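# Stack the lone carton squarely onto a carton pile

## Task

Pick up the single carton that is not part of a stack and place it on top of a stack of cartons so that it sits aligned with the cartons beneath it, then open the gripper and release it.

## Robot and tools

Robot: two arms, left_arm and right_arm, each ending in a parallel two-finger gripper. Their URDF root links sit in the scene frame at left_arm (+0.010, +0.272, 0) with quat_wxyz (+1.000, 0, 0, -0.014) and right_arm (-0.002, -0.306, 0) with quat_wxyz (+0.998, 0, 0, -0.070). Joint ranges in rad, base to hand: waist -2.880..2.880, shoulder 0.000..3.142, elbow 0.000..3.019, wrist pitch -1.693..1.571, wrist yaw -1.571..1.571, wrist roll -2.094..2.094. Elbows stop just before full extension.

Frame: one shared scene frame. Origin on the table surface midway between the arms; +z up, +x away from the robot over the table, +y toward left_arm. The arm names do not refer to image sides. In the gripper's own frame the fingers point along +z and close along y. end_effector_position is the spot between the finger pads, about 1 cm short of the fingertips.

execute_actions(actions): actions is a list of up to 15 actions, run in order. Each action is a table of up to 15 rows; each row lasts one control step (1/30 s), and if fewer than 15 rows are given the last one is repeated to fill 15 steps. A row always has 16 numbers, even when one arm is idle: left_arm x, y, z, qw, qx, qy, qz, opening, then right_arm x, y, z, qw, qx, qy, qz, opening. x, y, z are an absolute target for that hand's end_effector_position in metres and the quaternion (w first) an absolute target orientation, both in the scene frame. Opening runs from -1 (closed) to +1 (fully open, 0.094 m). An empty list only returns the state and pictures. If any target lies over 0.6 m from that hand's current position along any of its own axes, the action is rejected for both arms; if the first action fails this against the latest reported state, or any action is malformed, nothing runs at all. Each step, the controller limits the commanded pose to within 70 mm and 16 degrees of the measured pose and then solves IK, favouring position over orientation, so far targets need several actions, and after an action the arm continues only as far as its last clipped pose. To hold an orientation, resend the identical quaternion every row rather than copying the drifted reported one.

move(target, speed, blocking): target is one 16-number row laid out as above (absolute poses plus openings). Each hand travels in a straight line toward its pose; both finish together, lasting 0.5 to 10 s (cut off at 10 s if longer). speed is the path top speed in m/s, 0.002 to 0.5, default 0.25; rotation is capped at twice that in rad/s, going the short way. Openings are applied at the start. Paths do not avoid obstacles or the other arm, and hands may lag, wander or overshoot speed, especially near full reach. Faster contact hits harder, and aiming beyond a contact presses harder. blocking=false returns after 0.5 s while motion continues; until a result shows it finished, execute_actions and new moves are refused, so use wait or stop first. The result adds a move: line with the ending (done, off_target, moving, held, fault) and limits (paced = the pose was clipped; held = a check blocked some steps, after which the arm may speed up sharply), plus each hand's distance from its pose. If only one arm is named, the other ended at rest near its pose.

wait(seconds): 0 to 10; lets time pass with arms holding their last command; returns early if a running move ends. stop(): brakes a running move (needs stopping distance; fingers keep moving). zoom_image(camera, region): camera is cam_head_left, cam_head_right, cam_left_wrist or cam_right_wrist; region [x0, y0, x1, y1] in pixels of that camera's last image, top-left origin, at most 504x504. read_manual(section): only "licences"; moves nothing. finished_scene(scene): ends the given scene after the last command has been held; irreversible.

Cameras, in result order: cam_head_left 504x504, cam_head_right 504x504, cam_left_wrist 616x616, cam_right_wrist 616x616 (fisheye). Calibration (K, distortion, world-to-camera transform) was supplied; it may be off by a couple of degrees and millimetres. Wrist camera poses follow the arm's joint readings.

Results: a state line per arm with position (m) and quat_wxyz; reported positions can be slightly wrong, more at long reach. Hand target lines show the pose the controller now drives toward. grip_measured is the measured finger opening on the command scale; the last Joint positions value is the opening in metres. Readings may be off by about 1 mm. Action results also list end_effector_position at some steps; HELD marks a step where that arm was held back. A pose unreachable line means the clearance check altered or blocked that arm's command. MOTOR HOT appears from 85 °C; at 100 °C an OVER-TEMPERATURE FAULT drops that arm. FAULT lines mark arm stops.

Practical points: arms often stop a centimetre or more short, usually too low. To grip, command an opening below grip_measured, about 0.03 below for a firm hold. In this task finger pad force is capped at roughly 13 to 25 N, so hold gently but securely. An idle arm should be sent its last reported full pose and desired opening every call. The robot keeps its last command while you compose replies. Objects may occasionally be tugged or nudged. Avoid knocking anything off the table, dropping or slamming the carton, hard pushes, and any contact between the two arms.

Each tool is called by a JSON object that holds its "api" and its "payload", one argument or row to a line.

## Session

{"api": "execute_actions", "payload": {
  "actions": []
}}

Scene clock: 0.00 s.
left_arm: end_effector_position=(+0.5549, +0.1039, +0.3633) grip_measured=+1.000 end_effector_quat_wxyz=(+0.005, +0.760, +0.622, +0.189) | right_arm: end_effector_position=(+0.2666, -0.3054, +0.2463) grip_measured=+1.000 end_effector_quat_wxyz=(+0.002, +0.377, +0.926, -0.009)
Joint positions: left_arm=[-0.367  1.743  2.017 -1.649 -0.329  1.406  0.094] | right_arm=[ 0.153  1.038  1.04  -1.577  0.018  0.787  0.094]
Joint velocities: left_arm=[-0.005  0.005  0.002  0.012 -0.066  0.051  0.   ] | right_arm=[-0.015 -0.024 -0.007 -0.002 -0.037 -0.007  0.   ]
Motor temperatures (°C, as the motors report them): left_arm=[30 28 29 29 30 27] | right_arm=[31 28 29 28 30 27]
Hand target (left_arm): +0.558, +0.103, +0.374; +0.017, +0.757, +0.623, +0.195
Hand target (right_arm): +0.272, -0.305, +0.253; +0.009, +0.377, +0.926, -0.006

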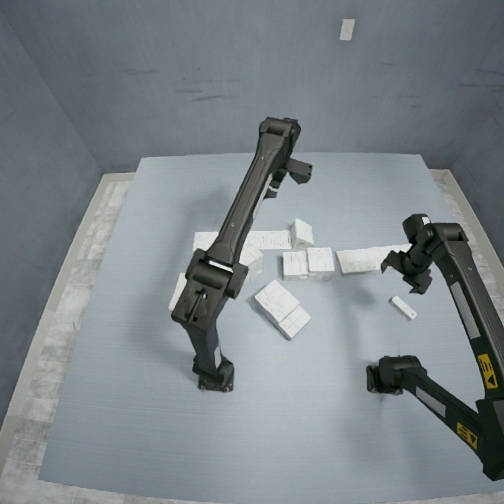

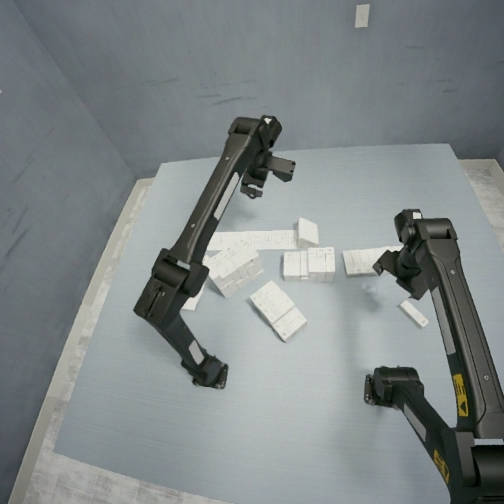

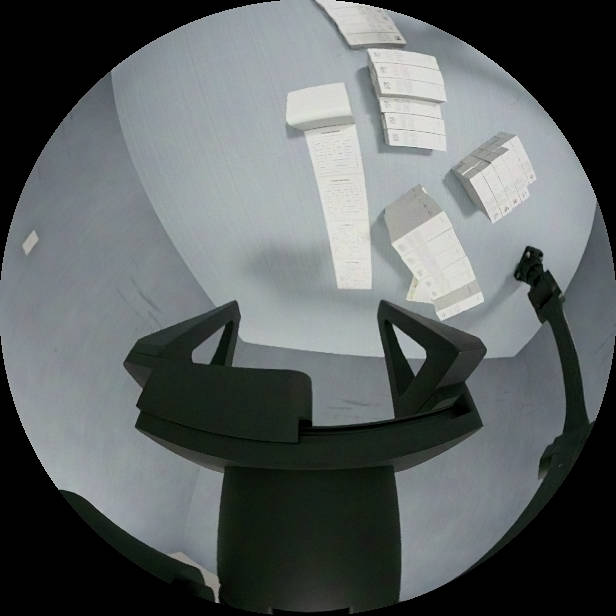

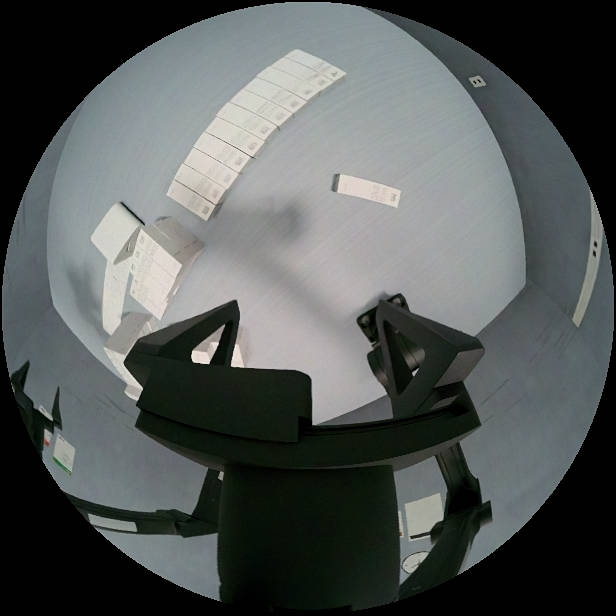

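{"api": "zoom_image", "payload": {
  "camera": "cam_head_right",
  "region": [130, 190, 450, 370]
}}

{"api": "zoom_image", "payload": {
  "camera": "cam_head_left",
  "region": [130, 190, 450, 370]
}}

{"api": "zoom_image", "payload": {
  "camera": "cam_left_wrist",
  "region": [260, 0, 580, 330]
}}

{"api": "zoom_image", "payload": {
  "camera": "cam_right_wrist",
  "region": [60, 30, 460, 400]
}}

Region (130, 190, 450, 370) of cam_head_right's 504x504 image, scaled by 1.575, with more detail than that image has; it fills the top 284 rows of this view, and the rest is white.

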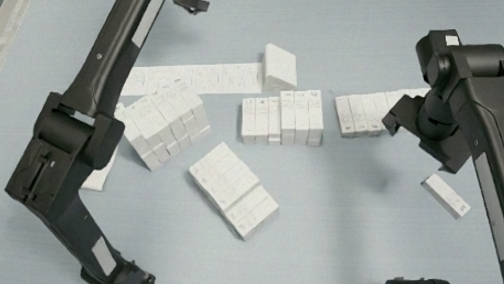

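Region (130, 190, 450, 370) of cam_head_left's 504x504 image, scaled by 1.575, with more detail than that image has; it fills the top 284 rows of this view, and the rest is white.

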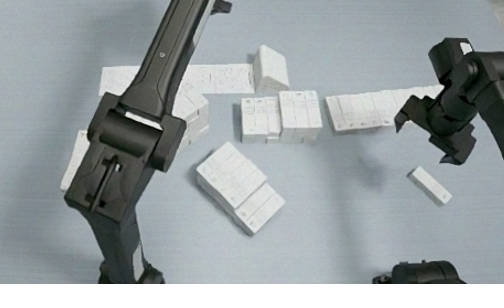

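Region (260, 0, 580, 330) of cam_left_wrist's 616x616 image, scaled by 1.527, with more detail than that image has; it fills the left 489 columns of this view, and the rest is white.

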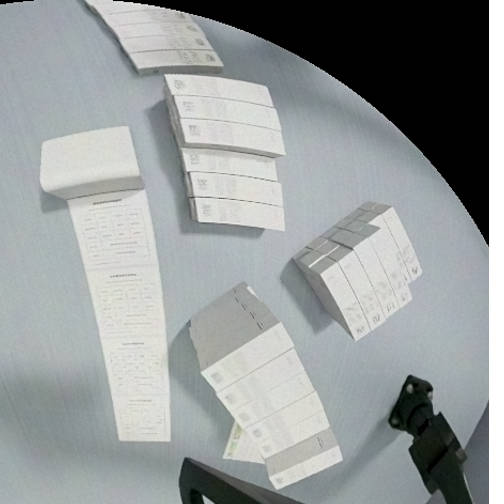

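Region (60, 30, 460, 400) of cam_right_wrist's 616x616 image, scaled by 1.260, with more detail than that image has; it fills the top 466 rows of this view, and the rest is white.

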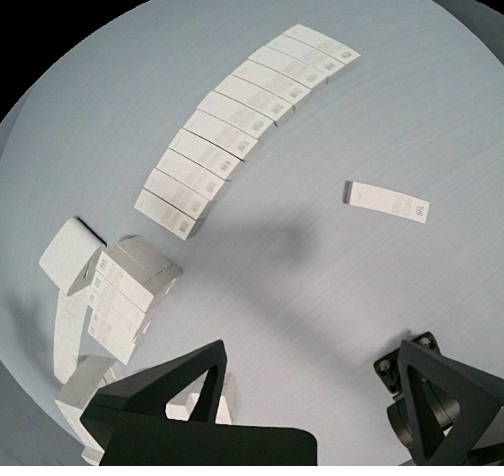

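{"api": "move", "payload": {
  "target": [0.5549,0.1039,0.3633,0.005,0.760,0.622,0.189,1,0.247,-0.43,0.13,0,-0.342,0.940,0,1],
  "speed": 0.3
}}

Scene clock: 44.40 s.
left_arm: end_effector_position=(+0.5549, +0.1039, +0.3633) grip_measured=+1.000 end_effector_quat_wxyz=(+0.005, +0.760, +0.622, +0.189) | right_arm: end_effector_position=(+0.2496, -0.4295, +0.1394) grip_measured=+1.000 end_effector_quat_wxyz=(+0.008, -0.340, +0.940, -0.009)
Joint positions: left_arm=[-0.367  1.743  2.017 -1.649 -0.329  1.406  0.094] | right_arm=[-0.316  1.099  0.797 -1.245 -0.    -1.149  0.094]
Joint velocities: left_arm=[-0.015 -0.005 -0.007 -0.002  0.11  -0.007  0.   ] | right_arm=[-0.015 -0.005  0.002  0.002 -0.007 -0.066  0.   ]
Motor temperatures (°C, as the motors report them): left_arm=[30 30 32 29 30 27] | right_arm=[31 28 34 28 30 27]
Hand target (left_arm): +0.555, +0.104, +0.363; +0.005, +0.760, +0.622, +0.189
Hand target (right_arm): +0.248, -0.430, +0.130; +0.002, -0.342, +0.940, -0.001
Off the commanded pose (left_arm): 0.000 m, 0 deg.
Off the commanded pose (right_arm): 0.010 m, 1 deg.
move: done
camera_calibration (this result's frames):
cam_right_wrist: T_world_to_cam=[[0.640622, -0.767637, 0.018356, -0.487393], [-0.632271, -0.513788, 0.579876, -0.141829], [-0.435703, -0.383087, -0.814498, 0.180059], [0, 0, 0, 1]] pos_world=[0.301012, -0.378033, 0.237847]

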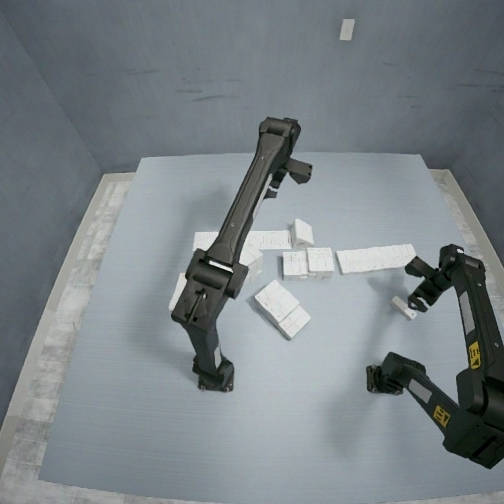

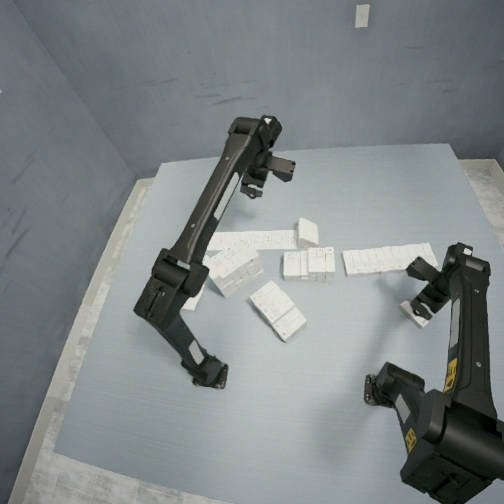

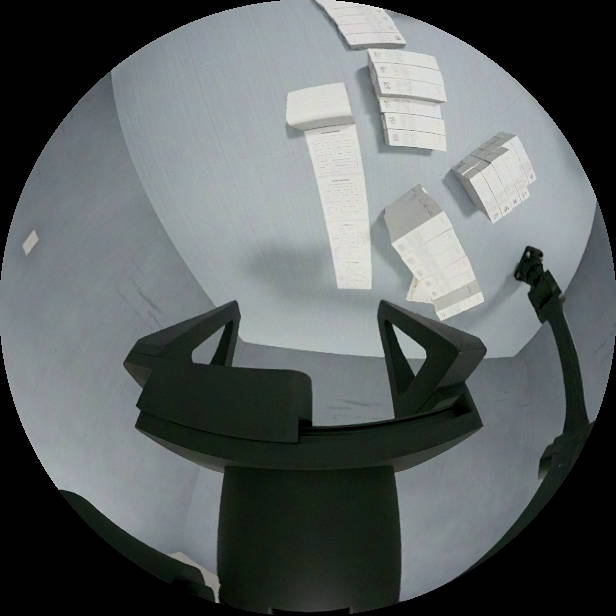

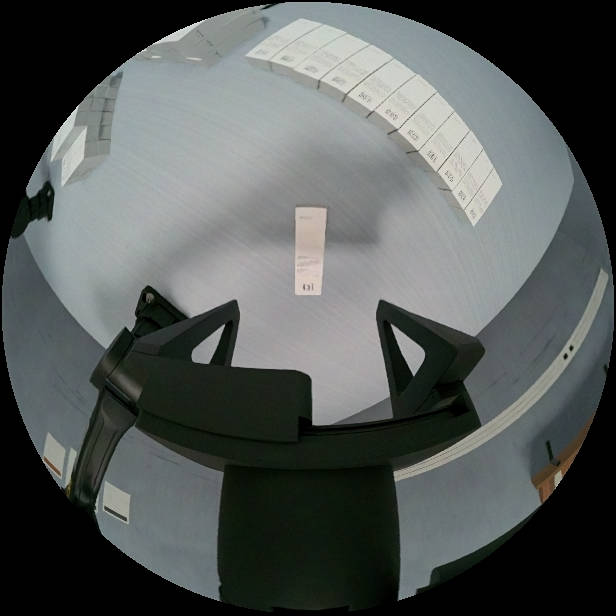

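{"api": "move", "payload": {
  "target": [0.5549,0.1039,0.3633,0.005,0.760,0.622,0.189,1,0.245,-0.434,0.02,0,-0.342,0.940,0,0.3],
  "speed": 0.15
}}

{"api": "zoom_image", "payload": {
  "camera": "cam_right_wrist",
  "region": [150, 120, 470, 420]
}}

Scene clock: 55.43 s.
left_arm: end_effector_position=(+0.5549, +0.1039, +0.3633) grip_measured=+1.000 end_effector_quat_wxyz=(+0.005, +0.760, +0.622, +0.189) | right_arm: end_effector_position=(+0.2491, -0.4334, +0.0255) grip_measured=+0.301 end_effector_quat_wxyz=(+0.004, -0.342, +0.940, -0.004)
Joint positions: left_arm=[-0.367  1.743  2.017 -1.649 -0.329  1.406  0.094] | right_arm=[-0.329  1.294  0.608 -0.873 -0.    -1.166  0.061]
Joint velocities: left_arm=[-0.015  0.005 -0.012 -0.002  0.066  0.022  0.   ] | right_arm=[-0.015 -0.015 -0.002 -0.007 -0.007 -0.037 -0.   ]
Motor temperatures (°C, as the motors report them): left_arm=[30 30 32 29 30 27] | right_arm=[31 28 33 28 30 27]
Hand target (left_arm): +0.555, +0.104, +0.363; +0.005, +0.760, +0.622, +0.189
Hand target (right_arm): +0.246, -0.434, +0.019; +0.000, -0.342, +0.940, -0.000
Off the commanded pose (left_arm): 0.000 m, 0 deg.
Off the commanded pose (right_arm): 0.007 m, 1 deg.
move: done
camera_calibration (this result's frames):
cam_right_wrist: T_world_to_cam=[[0.64369, -0.765258, 0.00658864, -0.487404], [-0.623465, -0.519391, 0.5844, -0.0827905], [-0.443794, -0.38028, -0.811439, 0.0887816], [0, 0, 0, 1]] pos_world=[0.301521, -0.382228, 0.123635]

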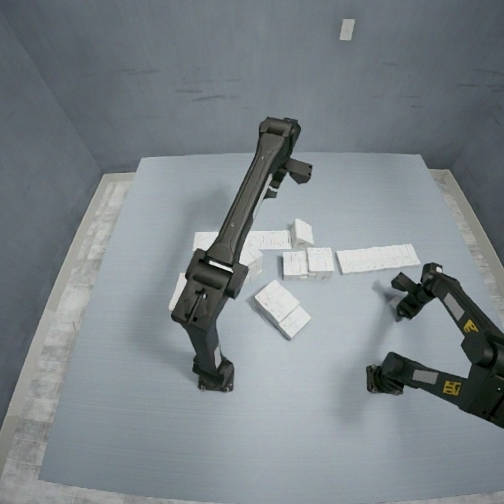

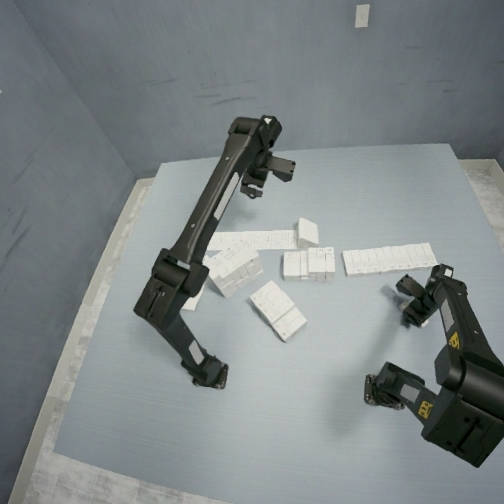

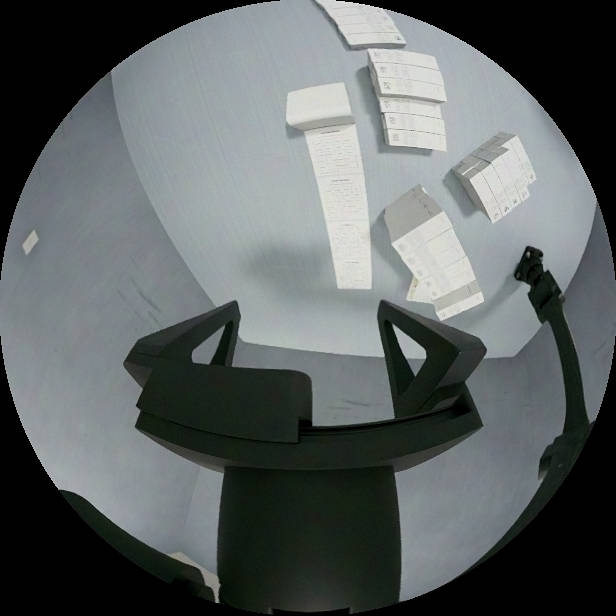

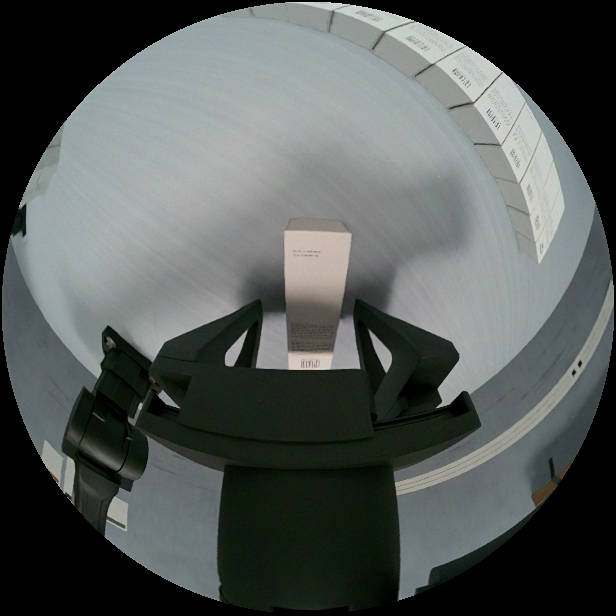

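Region (150, 120, 470, 420) of cam_right_wrist's 616x616 image, scaled by 1.575, with more detail than that image has; it fills the top 472 rows of this view, and the rest is white.

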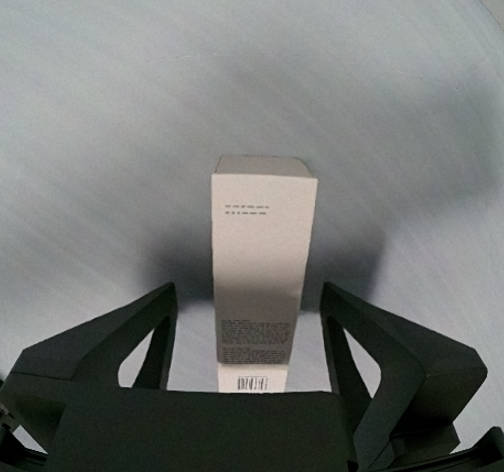

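{"api": "execute_actions", "payload": {
  "actions": [
    [[0.5549,0.1039,0.3633,0.005,0.760,0.622,0.189,1,0.245,-0.434,0.009,0,-0.342,0.940,0,0.3]],
    [[0.5549,0.1039,0.3633,0.005,0.760,0.622,0.189,1,0.245,-0.434,0.009,0,-0.342,0.940,0,-0.5]],
    [[0.5549,0.1039,0.3633,0.005,0.760,0.622,0.189,1,0.245,-0.434,0.009,0,-0.342,0.940,0,-0.5]]
  ]
}}

Scene clock: 61.73 s.
left_arm: end_effector_position=(+0.5549, +0.1039, +0.3633) grip_measured=+1.000 end_effector_quat_wxyz=(+0.005, +0.760, +0.622, +0.189) | right_arm: end_effector_position=(+0.2505, -0.4341, +0.0180) grip_measured=-0.351 end_effector_quat_wxyz=(+0.007, -0.342, +0.940, -0.008)
Joint positions: left_arm=[-0.367  1.743  2.017 -1.649 -0.329  1.406  0.094] | right_arm=[-0.329  1.309  0.595 -0.835 -0.    -1.167  0.03 ]
Joint velocities: left_arm=[-0.005 -0.005 -0.007 -0.007 -0.051 -0.007  0.   ] | right_arm=[ 0.005  0.015 -0.007  0.002 -0.007 -0.022  0.001]
Motor temperatures (°C, as the motors report them): left_arm=[30 30 32 29 30 27] | right_arm=[31 28 33 28 30 27]
Hand target (left_arm): +0.555, +0.104, +0.363; +0.005, +0.760, +0.622, +0.189
Hand target (right_arm): +0.245, -0.434, +0.009; +0.000, -0.342, +0.940, -0.000
Off the commanded pose (left_arm): 0.000 m, 0 deg.
Off the commanded pose (right_arm): 0.011 m, 1 deg.
Step readings (end_effector_position; steps 1 to 15: 1st action; 16 to 30: 2nd action; 31 to 45: 3rd action):
0: left_arm (+0.5549, +0.1039, +0.3633) | right_arm (+0.2491, -0.4334, +0.0255)
1: left_arm (+0.5549, +0.1039, +0.3633) | right_arm (+0.2497, -0.4336, +0.0249)
2: left_arm (+0.5549, +0.1039, +0.3633) | right_arm (+0.2509, -0.4342, +0.0239)
4: left_arm (+0.5549, +0.1039, +0.3633) | right_arm (+0.2509, -0.4343, +0.0213)
8: left_arm (+0.5549, +0.1039, +0.3633) | right_arm (+0.2501, -0.4338, +0.0182)
15: left_arm (+0.5549, +0.1039, +0.3633) | right_arm (+0.2504, -0.4340, +0.0180)
16: left_arm (+0.5549, +0.1039, +0.3633) | right_arm (+0.2504, -0.4340, +0.0180)
17: left_arm (+0.5549, +0.1039, +0.3633) | right_arm (+0.2504, -0.4340, +0.0180)
19: left_arm (+0.5549, +0.1039, +0.3633) | right_arm (+0.2505, -0.4341, +0.0180)
23: left_arm (+0.5549, +0.1039, +0.3633) | right_arm (+0.2505, -0.4341, +0.0180)
30: left_arm (+0.5549, +0.1039, +0.3633) | right_arm (+0.2505, -0.4341, +0.0180)
31: left_arm (+0.5549, +0.1039, +0.3633) | right_arm (+0.2505, -0.4341, +0.0180)
32: left_arm (+0.5549, +0.1039, +0.3633) | right_arm (+0.2505, -0.4341, +0.0180)
34: left_arm (+0.5549, +0.1039, +0.3633) | right_arm (+0.2505, -0.4341, +0.0180)
38: left_arm (+0.5549, +0.1039, +0.3633) | right_arm (+0.2505, -0.4341, +0.0180)
45: end_effector_position above
camera_calibration (this result's frames):
cam_right_wrist: T_world_to_cam=[[0.644164, -0.764711, 0.0164192, -0.488855], [-0.628621, -0.517053, 0.58094, -0.0755573], [-0.435762, -0.384543, -0.81378, 0.0792596], [0, 0, 0, 1]] pos_world=[0.301945, -0.382421, 0.116421]

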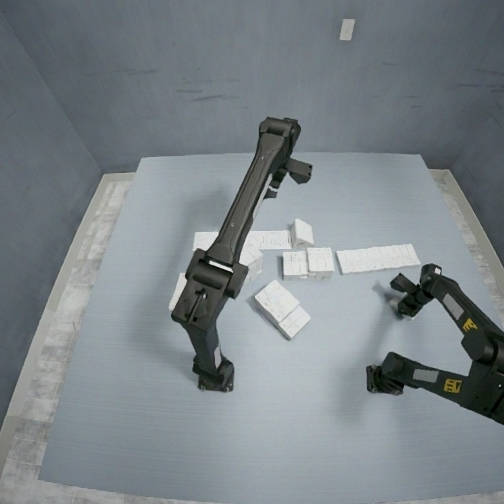

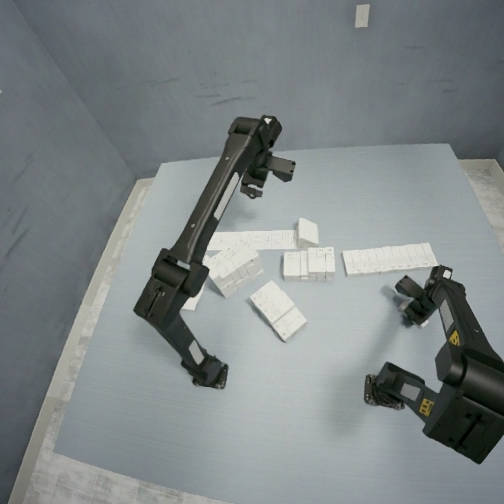

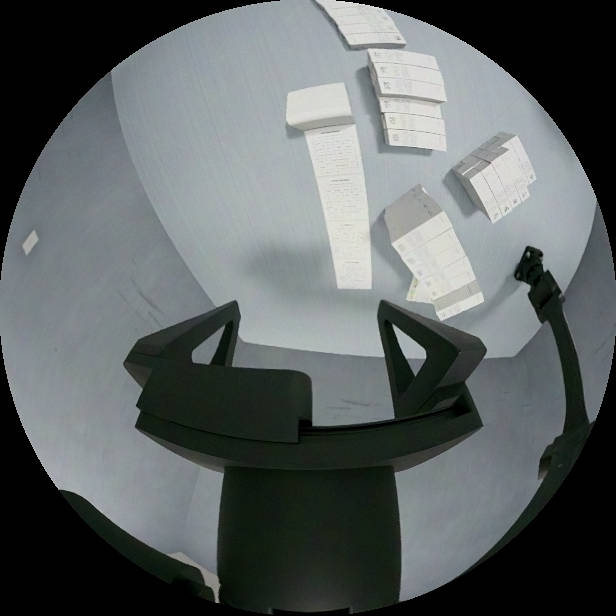

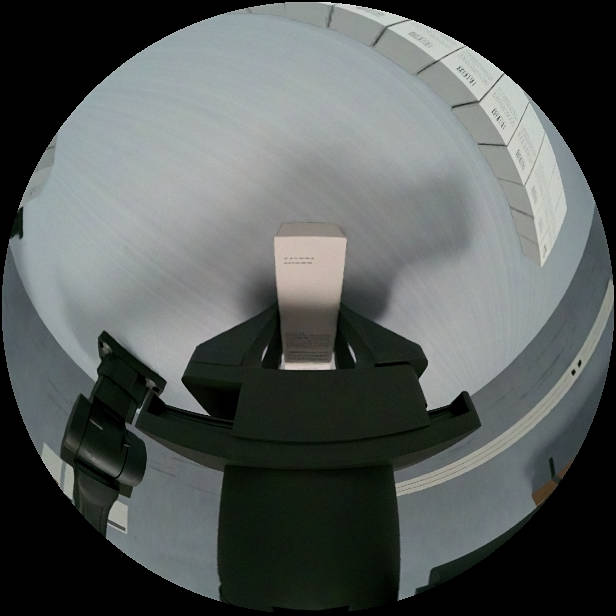

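{"api": "move", "payload": {
  "target": [0.5549,0.1039,0.3633,0.005,0.760,0.622,0.189,1,0.245,-0.434,0.14,0,-0.342,0.940,0,-0.39],
  "speed": 0.2
}}

{"api": "move", "payload": {
  "target": [0.5549,0.1039,0.3633,0.005,0.760,0.622,0.189,1,0.40,-0.13,0.16,0,0,1,0,-0.39],
  "speed": 0.25
}}

{"api": "zoom_image", "payload": {
  "camera": "cam_right_wrist",
  "region": [100, 60, 520, 400]
}}

Scene clock: 84.47 s.
left_arm: end_effector_position=(+0.5549, +0.1039, +0.3633) grip_measured=+1.000 end_effector_quat_wxyz=(+0.005, +0.760, +0.622, +0.189) | right_arm: end_effector_position=(+0.2340, -0.4257, +0.1251) grip_measured=-0.351 end_effector_quat_wxyz=(-0.012, -0.342, +0.939, +0.012)
Joint positions: left_arm=[-0.367  1.743  2.017 -1.649 -0.329  1.406  0.094] | right_arm=[-0.329  1.109  0.764 -1.26  -0.    -1.167  0.03 ]
Joint velocities: left_arm=[-0.015  0.005 -0.002 -0.017  0.051 -0.066  0.   ] | right_arm=[-0.015 -0.005  0.002 -0.007  0.007 -0.007 -0.   ]
Motor temperatures (°C, as the motors report them): left_arm=[30 31 32 29 30 27] | right_arm=[31 28 32 28 30 27]
Hand target (left_arm): +0.555, +0.104, +0.363; +0.005, +0.760, +0.622, +0.189
Hand target (right_arm): +0.243, -0.433, +0.141; -0.000, -0.342, +0.940, -0.000
Off the commanded pose (left_arm): 0.000 m, 0 deg.
Off the commanded pose (right_arm): 0.020 m, 2 deg.
move: off_target (right_arm)
camera_calibration (this result's frames):
cam_right_wrist: T_world_to_cam=[[0.643707, -0.76448, -0.0348178, -0.466954], [-0.59931, -0.531879, 0.598275, -0.159174], [-0.475888, -0.364247, -0.800534, 0.178786], [0, 0, 0, 1]] pos_world=[0.290269, -0.376516, 0.222096]

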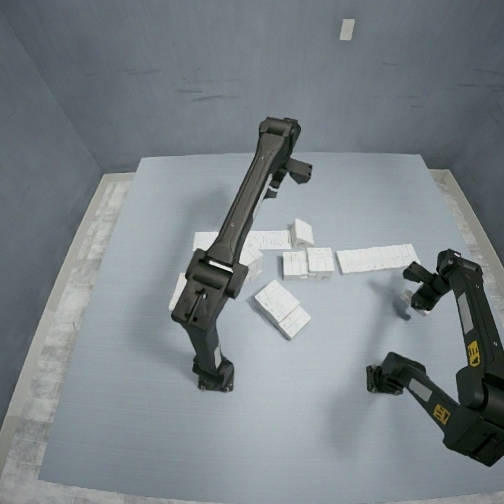

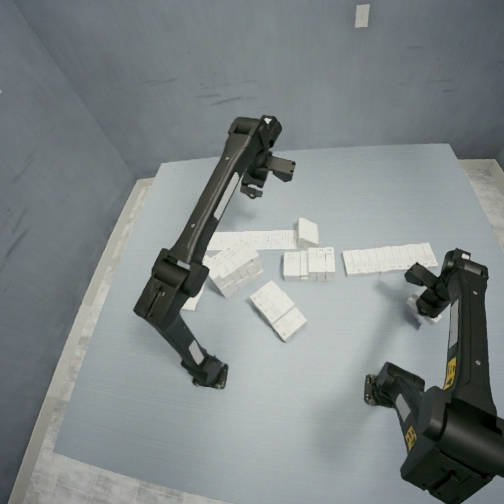

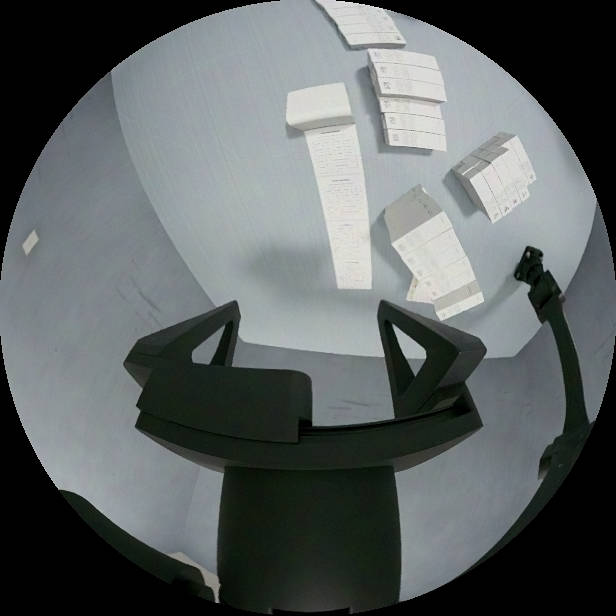

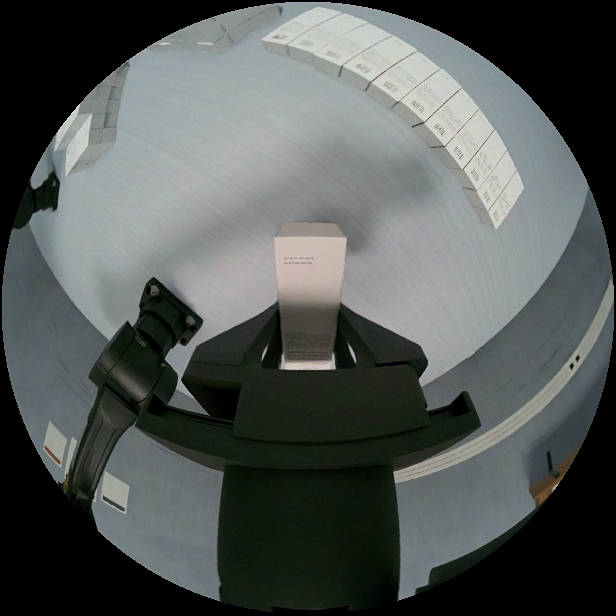

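Scene clock: 86.53 s.
left_arm: end_effector_position=(+0.5549, +0.1039, +0.3633) grip_measured=+1.000 end_effector_quat_wxyz=(+0.005, +0.760, +0.622, +0.189) | right_arm: end_effector_position=(+0.3859, -0.1348, +0.1524) grip_measured=-0.351 end_effector_quat_wxyz=(-0.010, -0.007, +1.000, -0.002)
Joint positions: left_arm=[-0.367  1.743  2.017 -1.649 -0.329  1.406  0.094] | right_arm=[ 0.553  1.505  1.2   -1.286 -0.005  0.4    0.03 ]
Joint velocities: left_arm=[ 0.015 -0.005 -0.017  0.007 -0.007 -0.051  0.   ] | right_arm=[ 0.005 -0.005  0.007  0.002 -0.066  0.022  0.   ]
Motor temperatures (°C, as the motors report them): left_arm=[30 31 32 29 30 27] | right_arm=[31 28 33 28 30 27]
Hand target (left_arm): +0.555, +0.104, +0.363; +0.005, +0.760, +0.622, +0.189
Hand target (right_arm): +0.400, -0.130, +0.160; -0.004, -0.000, +1.000, -0.000
Off the commanded pose (left_arm): 0.000 m, 0 deg.
Off the commanded pose (right_arm): 0.017 m, 1 deg.
move: off_target (right_arm)
camera_calibration (this result's frames):
cam_right_wrist: T_world_to_cam=[[0.0148769, -0.999889, -0.000356136, -0.135729], [-0.796576, -0.0120672, 0.604418, 0.215546], [-0.604355, -0.00870818, -0.796668, 0.475824], [0, 0, 0, 1]] pos_world=[0.461285, -0.12897, 0.248745]

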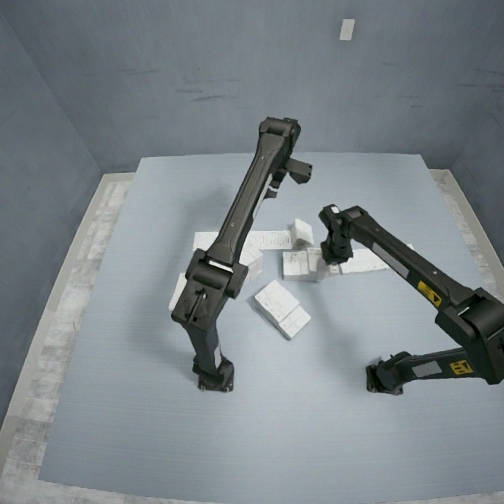

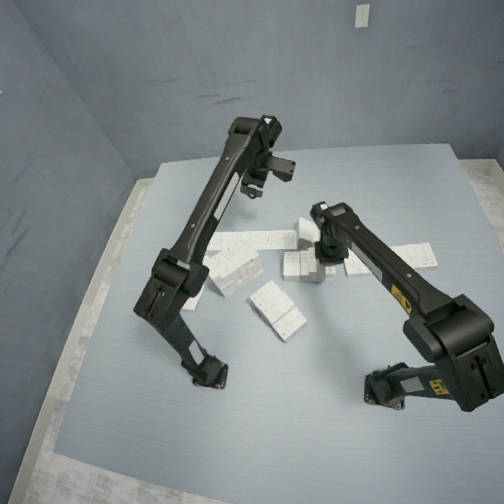

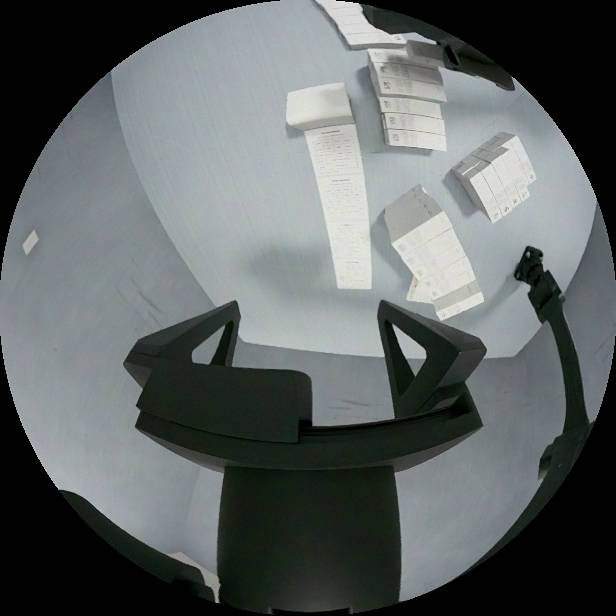

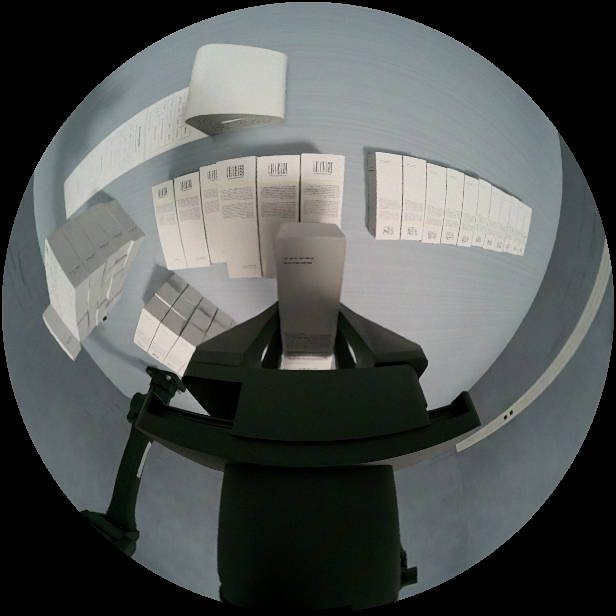

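Region (100, 60, 520, 400) of cam_right_wrist's 616x616 image, scaled by 1.200, with more detail than that image has; it fills the top 408 rows of this view, and the rest is white.

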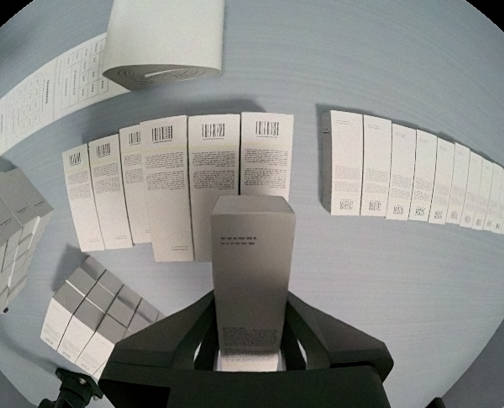

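{"api": "move", "payload": {
  "target": [0.5549,0.1039,0.3633,0.005,0.760,0.622,0.189,1,0.445,-0.106,0.145,0,0,1,0,-0.39],
  "speed": 0.1
}}

{"api": "zoom_image", "payload": {
  "camera": "cam_right_wrist",
  "region": [140, 100, 480, 400]
}}

{"api": "zoom_image", "payload": {
  "camera": "cam_left_wrist",
  "region": [320, 0, 520, 170]
}}

Scene clock: 112.13 s.
left_arm: end_effector_position=(+0.5549, +0.1039, +0.3633) grip_measured=+1.000 end_effector_quat_wxyz=(+0.005, +0.760, +0.622, +0.189) | right_arm: end_effector_position=(+0.4273, -0.1171, +0.1412) grip_measured=-0.351 end_effector_quat_wxyz=(-0.013, -0.001, +1.000, -0.004)
Joint positions: left_arm=[-0.367  1.743  2.017 -1.649 -0.329  1.406  0.094] | right_arm=[ 0.553  1.63   1.318 -1.284 -0.003  0.411  0.03 ]
Joint velocities: left_arm=[-0.015 -0.015 -0.002  0.012  0.022 -0.051  0.   ] | right_arm=[ 0.005  0.005 -0.007 -0.017  0.037 -0.037  0.001]
Motor temperatures (°C, as the motors report them): left_arm=[30 31 33 29 30 27] | right_arm=[31 28 37 28 30 27]
Hand target (left_arm): +0.555, +0.104, +0.363; +0.005, +0.760, +0.622, +0.189
Hand target (right_arm): +0.444, -0.107, +0.145; +0.000, -0.000, +1.000, +0.000
Off the commanded pose (left_arm): 0.000 m, 0 deg.
Off the commanded pose (right_arm): 0.021 m, 2 deg.
move: off_target (right_arm)
camera_calibration (this result's frames):
cam_right_wrist: T_world_to_cam=[[0.0038802, -0.999983, 0.00440152, -0.114625], [-0.793854, -0.000403715, 0.608109, 0.255145], [-0.608097, -0.00585375, -0.793841, 0.493526], [0, 0, 0, 1]] pos_world=[0.503104, -0.111631, 0.23713]

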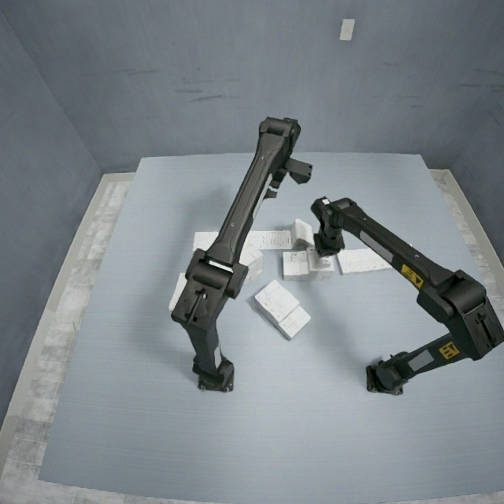

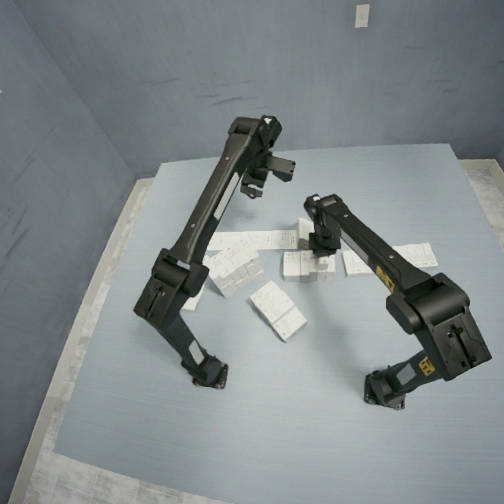

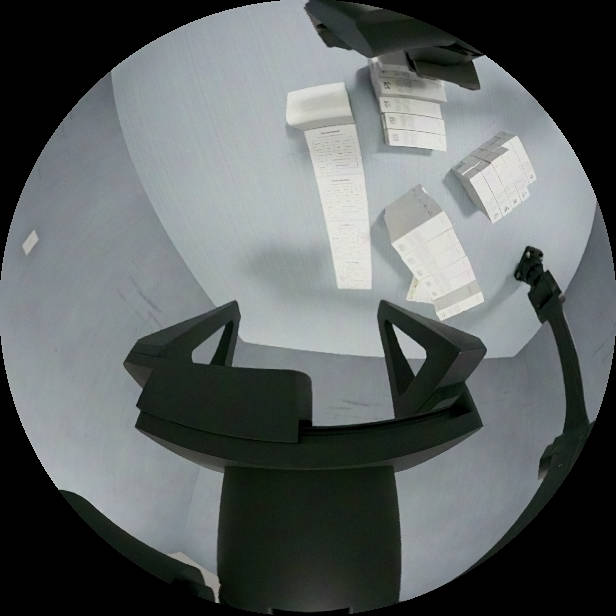

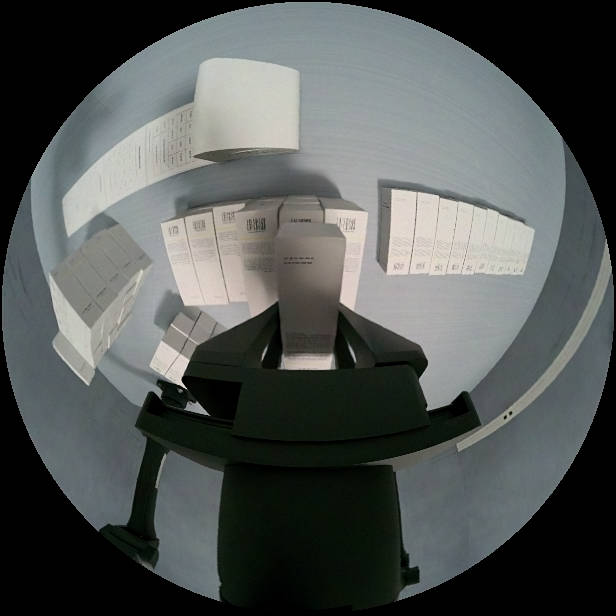

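Region (140, 100, 480, 400) of cam_right_wrist's 616x616 image, scaled by 1.482, with more detail than that image has; it fills the top 445 rows of this view, and the rest is white.

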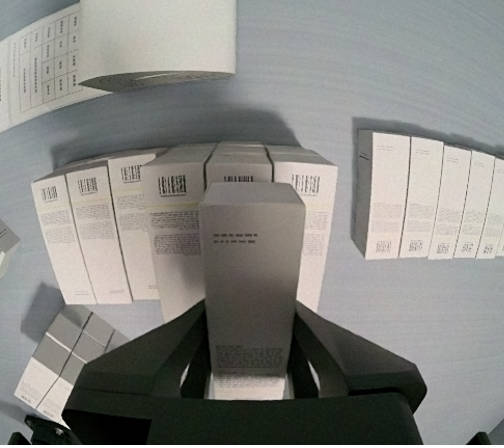

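Region (320, 0, 520, 170) of cam_left_wrist's 616x616 image, scaled by 2.520, with more detail than that image has; it fills the top 428 rows of this view, and the rest is white.

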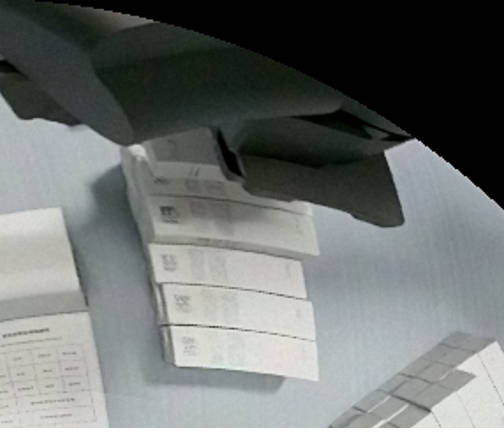

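{"api": "execute_actions", "payload": {
  "actions": [
    [[0.5549,0.1039,0.3633,0.005,0.760,0.622,0.189,1,0.445,-0.099,0.135,0,0,1,0,-0.39]],
    [[0.5549,0.1039,0.3633,0.005,0.760,0.622,0.189,1,0.445,-0.099,0.125,0,0,1,0,-0.39]],
    [[0.5549,0.1039,0.3633,0.005,0.760,0.622,0.189,1,0.445,-0.099,0.125,0,0,1,0,-0.39]]
  ]
}}

{"api": "zoom_image", "payload": {
  "camera": "cam_right_wrist",
  "region": [140, 100, 480, 400]
}}

Scene clock: 126.30 s.
left_arm: end_effector_position=(+0.5549, +0.1039, +0.3633) grip_measured=+1.000 end_effector_quat_wxyz=(+0.005, +0.760, +0.622, +0.189) | right_arm: end_effector_position=(+0.4345, -0.1064, +0.1313) grip_measured=-0.351 end_effector_quat_wxyz=(-0.002, -0.001, +1.000, +0.000)
Joint positions: left_arm=[-0.367  1.743  2.017 -1.649 -0.329  1.406  0.094] | right_arm=[ 0.567  1.652  1.318 -1.24  -0.002  0.425  0.03 ]
Joint velocities: left_arm=[-0.015 -0.005  0.007  0.007 -0.051  0.007  0.   ] | right_arm=[-0.015 -0.005  0.022  0.007  0.007 -0.007 -0.001]
Motor temperatures (°C, as the motors report them): left_arm=[30 31 33 29 30 27] | right_arm=[31 29 37 28 30 27]
Hand target (left_arm): +0.555, +0.104, +0.363; +0.005, +0.760, +0.622, +0.189
Hand target (right_arm): +0.445, -0.099, +0.125; +0.000, -0.000, +1.000, +0.000
Off the commanded pose (left_arm): 0.000 m, 0 deg.
Off the commanded pose (right_arm): 0.014 m, 0 deg.
Step readings (end_effector_position; steps 1 to 15: 1st action; 16 to 30: 2nd action; 31 to 45: 3rd action):
0: left_arm (+0.5549, +0.1039, +0.3633) | right_arm (+0.4273, -0.1171, +0.1412)
1: left_arm (+0.5549, +0.1039, +0.3633) | right_arm (+0.4278, -0.1165, +0.1410)
2: left_arm (+0.5549, +0.1039, +0.3633) | right_arm (+0.4288, -0.1155, +0.1405)
4: left_arm (+0.5549, +0.1039, +0.3633) | right_arm (+0.4299, -0.1127, +0.1390)
8: left_arm (+0.5549, +0.1039, +0.3633) | right_arm (+0.4291, -0.1093, +0.1356)
15: left_arm (+0.5549, +0.1039, +0.3633) | right_arm (+0.4290, -0.1089, +0.1345)
16: left_arm (+0.5549, +0.1039, +0.3633) | right_arm (+0.4298, -0.1085, +0.1345)
17: left_arm (+0.5549, +0.1039, +0.3633) | right_arm (+0.4313, -0.1078, +0.1342)
19: left_arm (+0.5549, +0.1039, +0.3633) | right_arm (+0.4336, -0.1068, +0.1336)
23: left_arm (+0.5549, +0.1039, +0.3633) | right_arm (+0.4344, -0.1064, +0.1319)
30: left_arm (+0.5549, +0.1039, +0.3633) | right_arm (+0.4345, -0.1064, +0.1313)
31: left_arm (+0.5549, +0.1039, +0.3633) | right_arm (+0.4345, -0.1064, +0.1313)
32: left_arm (+0.5549, +0.1039, +0.3633) | right_arm (+0.4345, -0.1064, +0.1313)
34: left_arm (+0.5549, +0.1039, +0.3633) | right_arm (+0.4345, -0.1064, +0.1313)
38: left_arm (+0.5549, +0.1039, +0.3633) | right_arm (+0.4345, -0.1064, +0.1313)
45: end_effector_position above
camera_calibration (this result's frames):
cam_right_wrist: T_world_to_cam=[[0.00426706, -0.999982, -0.00431176, -0.102919], [-0.806505, -0.00599062, 0.591197, 0.274019], [-0.591212, 0.000954781, -0.806516, 0.485241], [0, 0, 0, 1]] pos_world=[0.508317, -0.101739, 0.228911]

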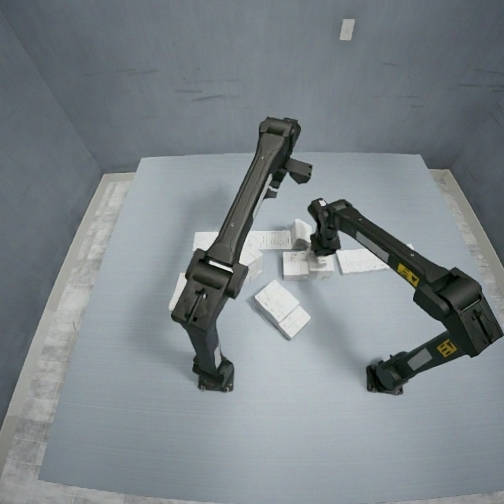

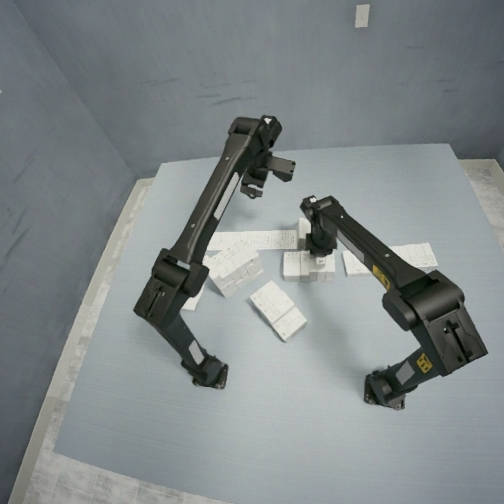

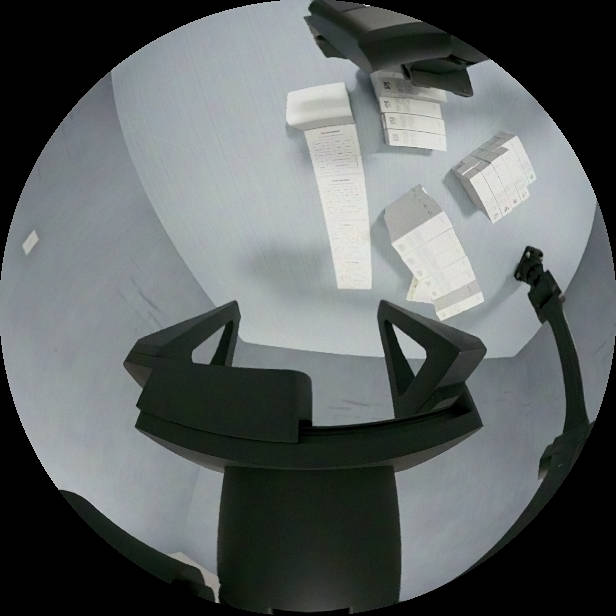

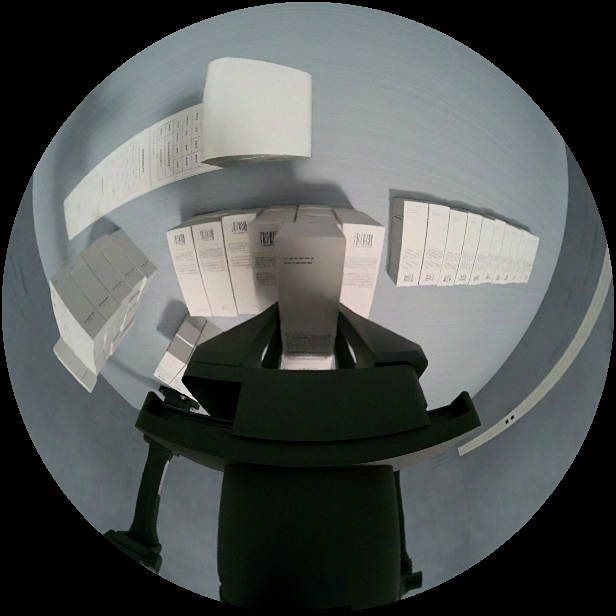

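Region (140, 100, 480, 400) of cam_right_wrist's 616x616 image, scaled by 1.482, with more detail than that image has; it fills the top 445 rows of this view, and the rest is white.

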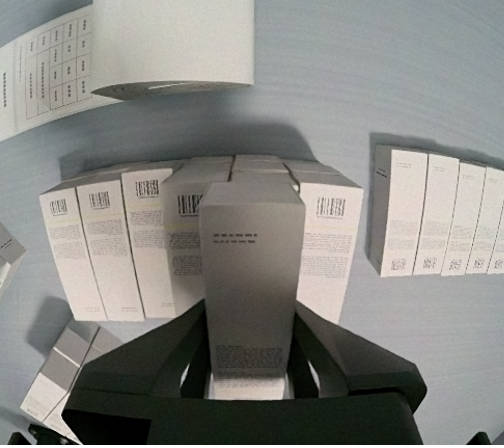

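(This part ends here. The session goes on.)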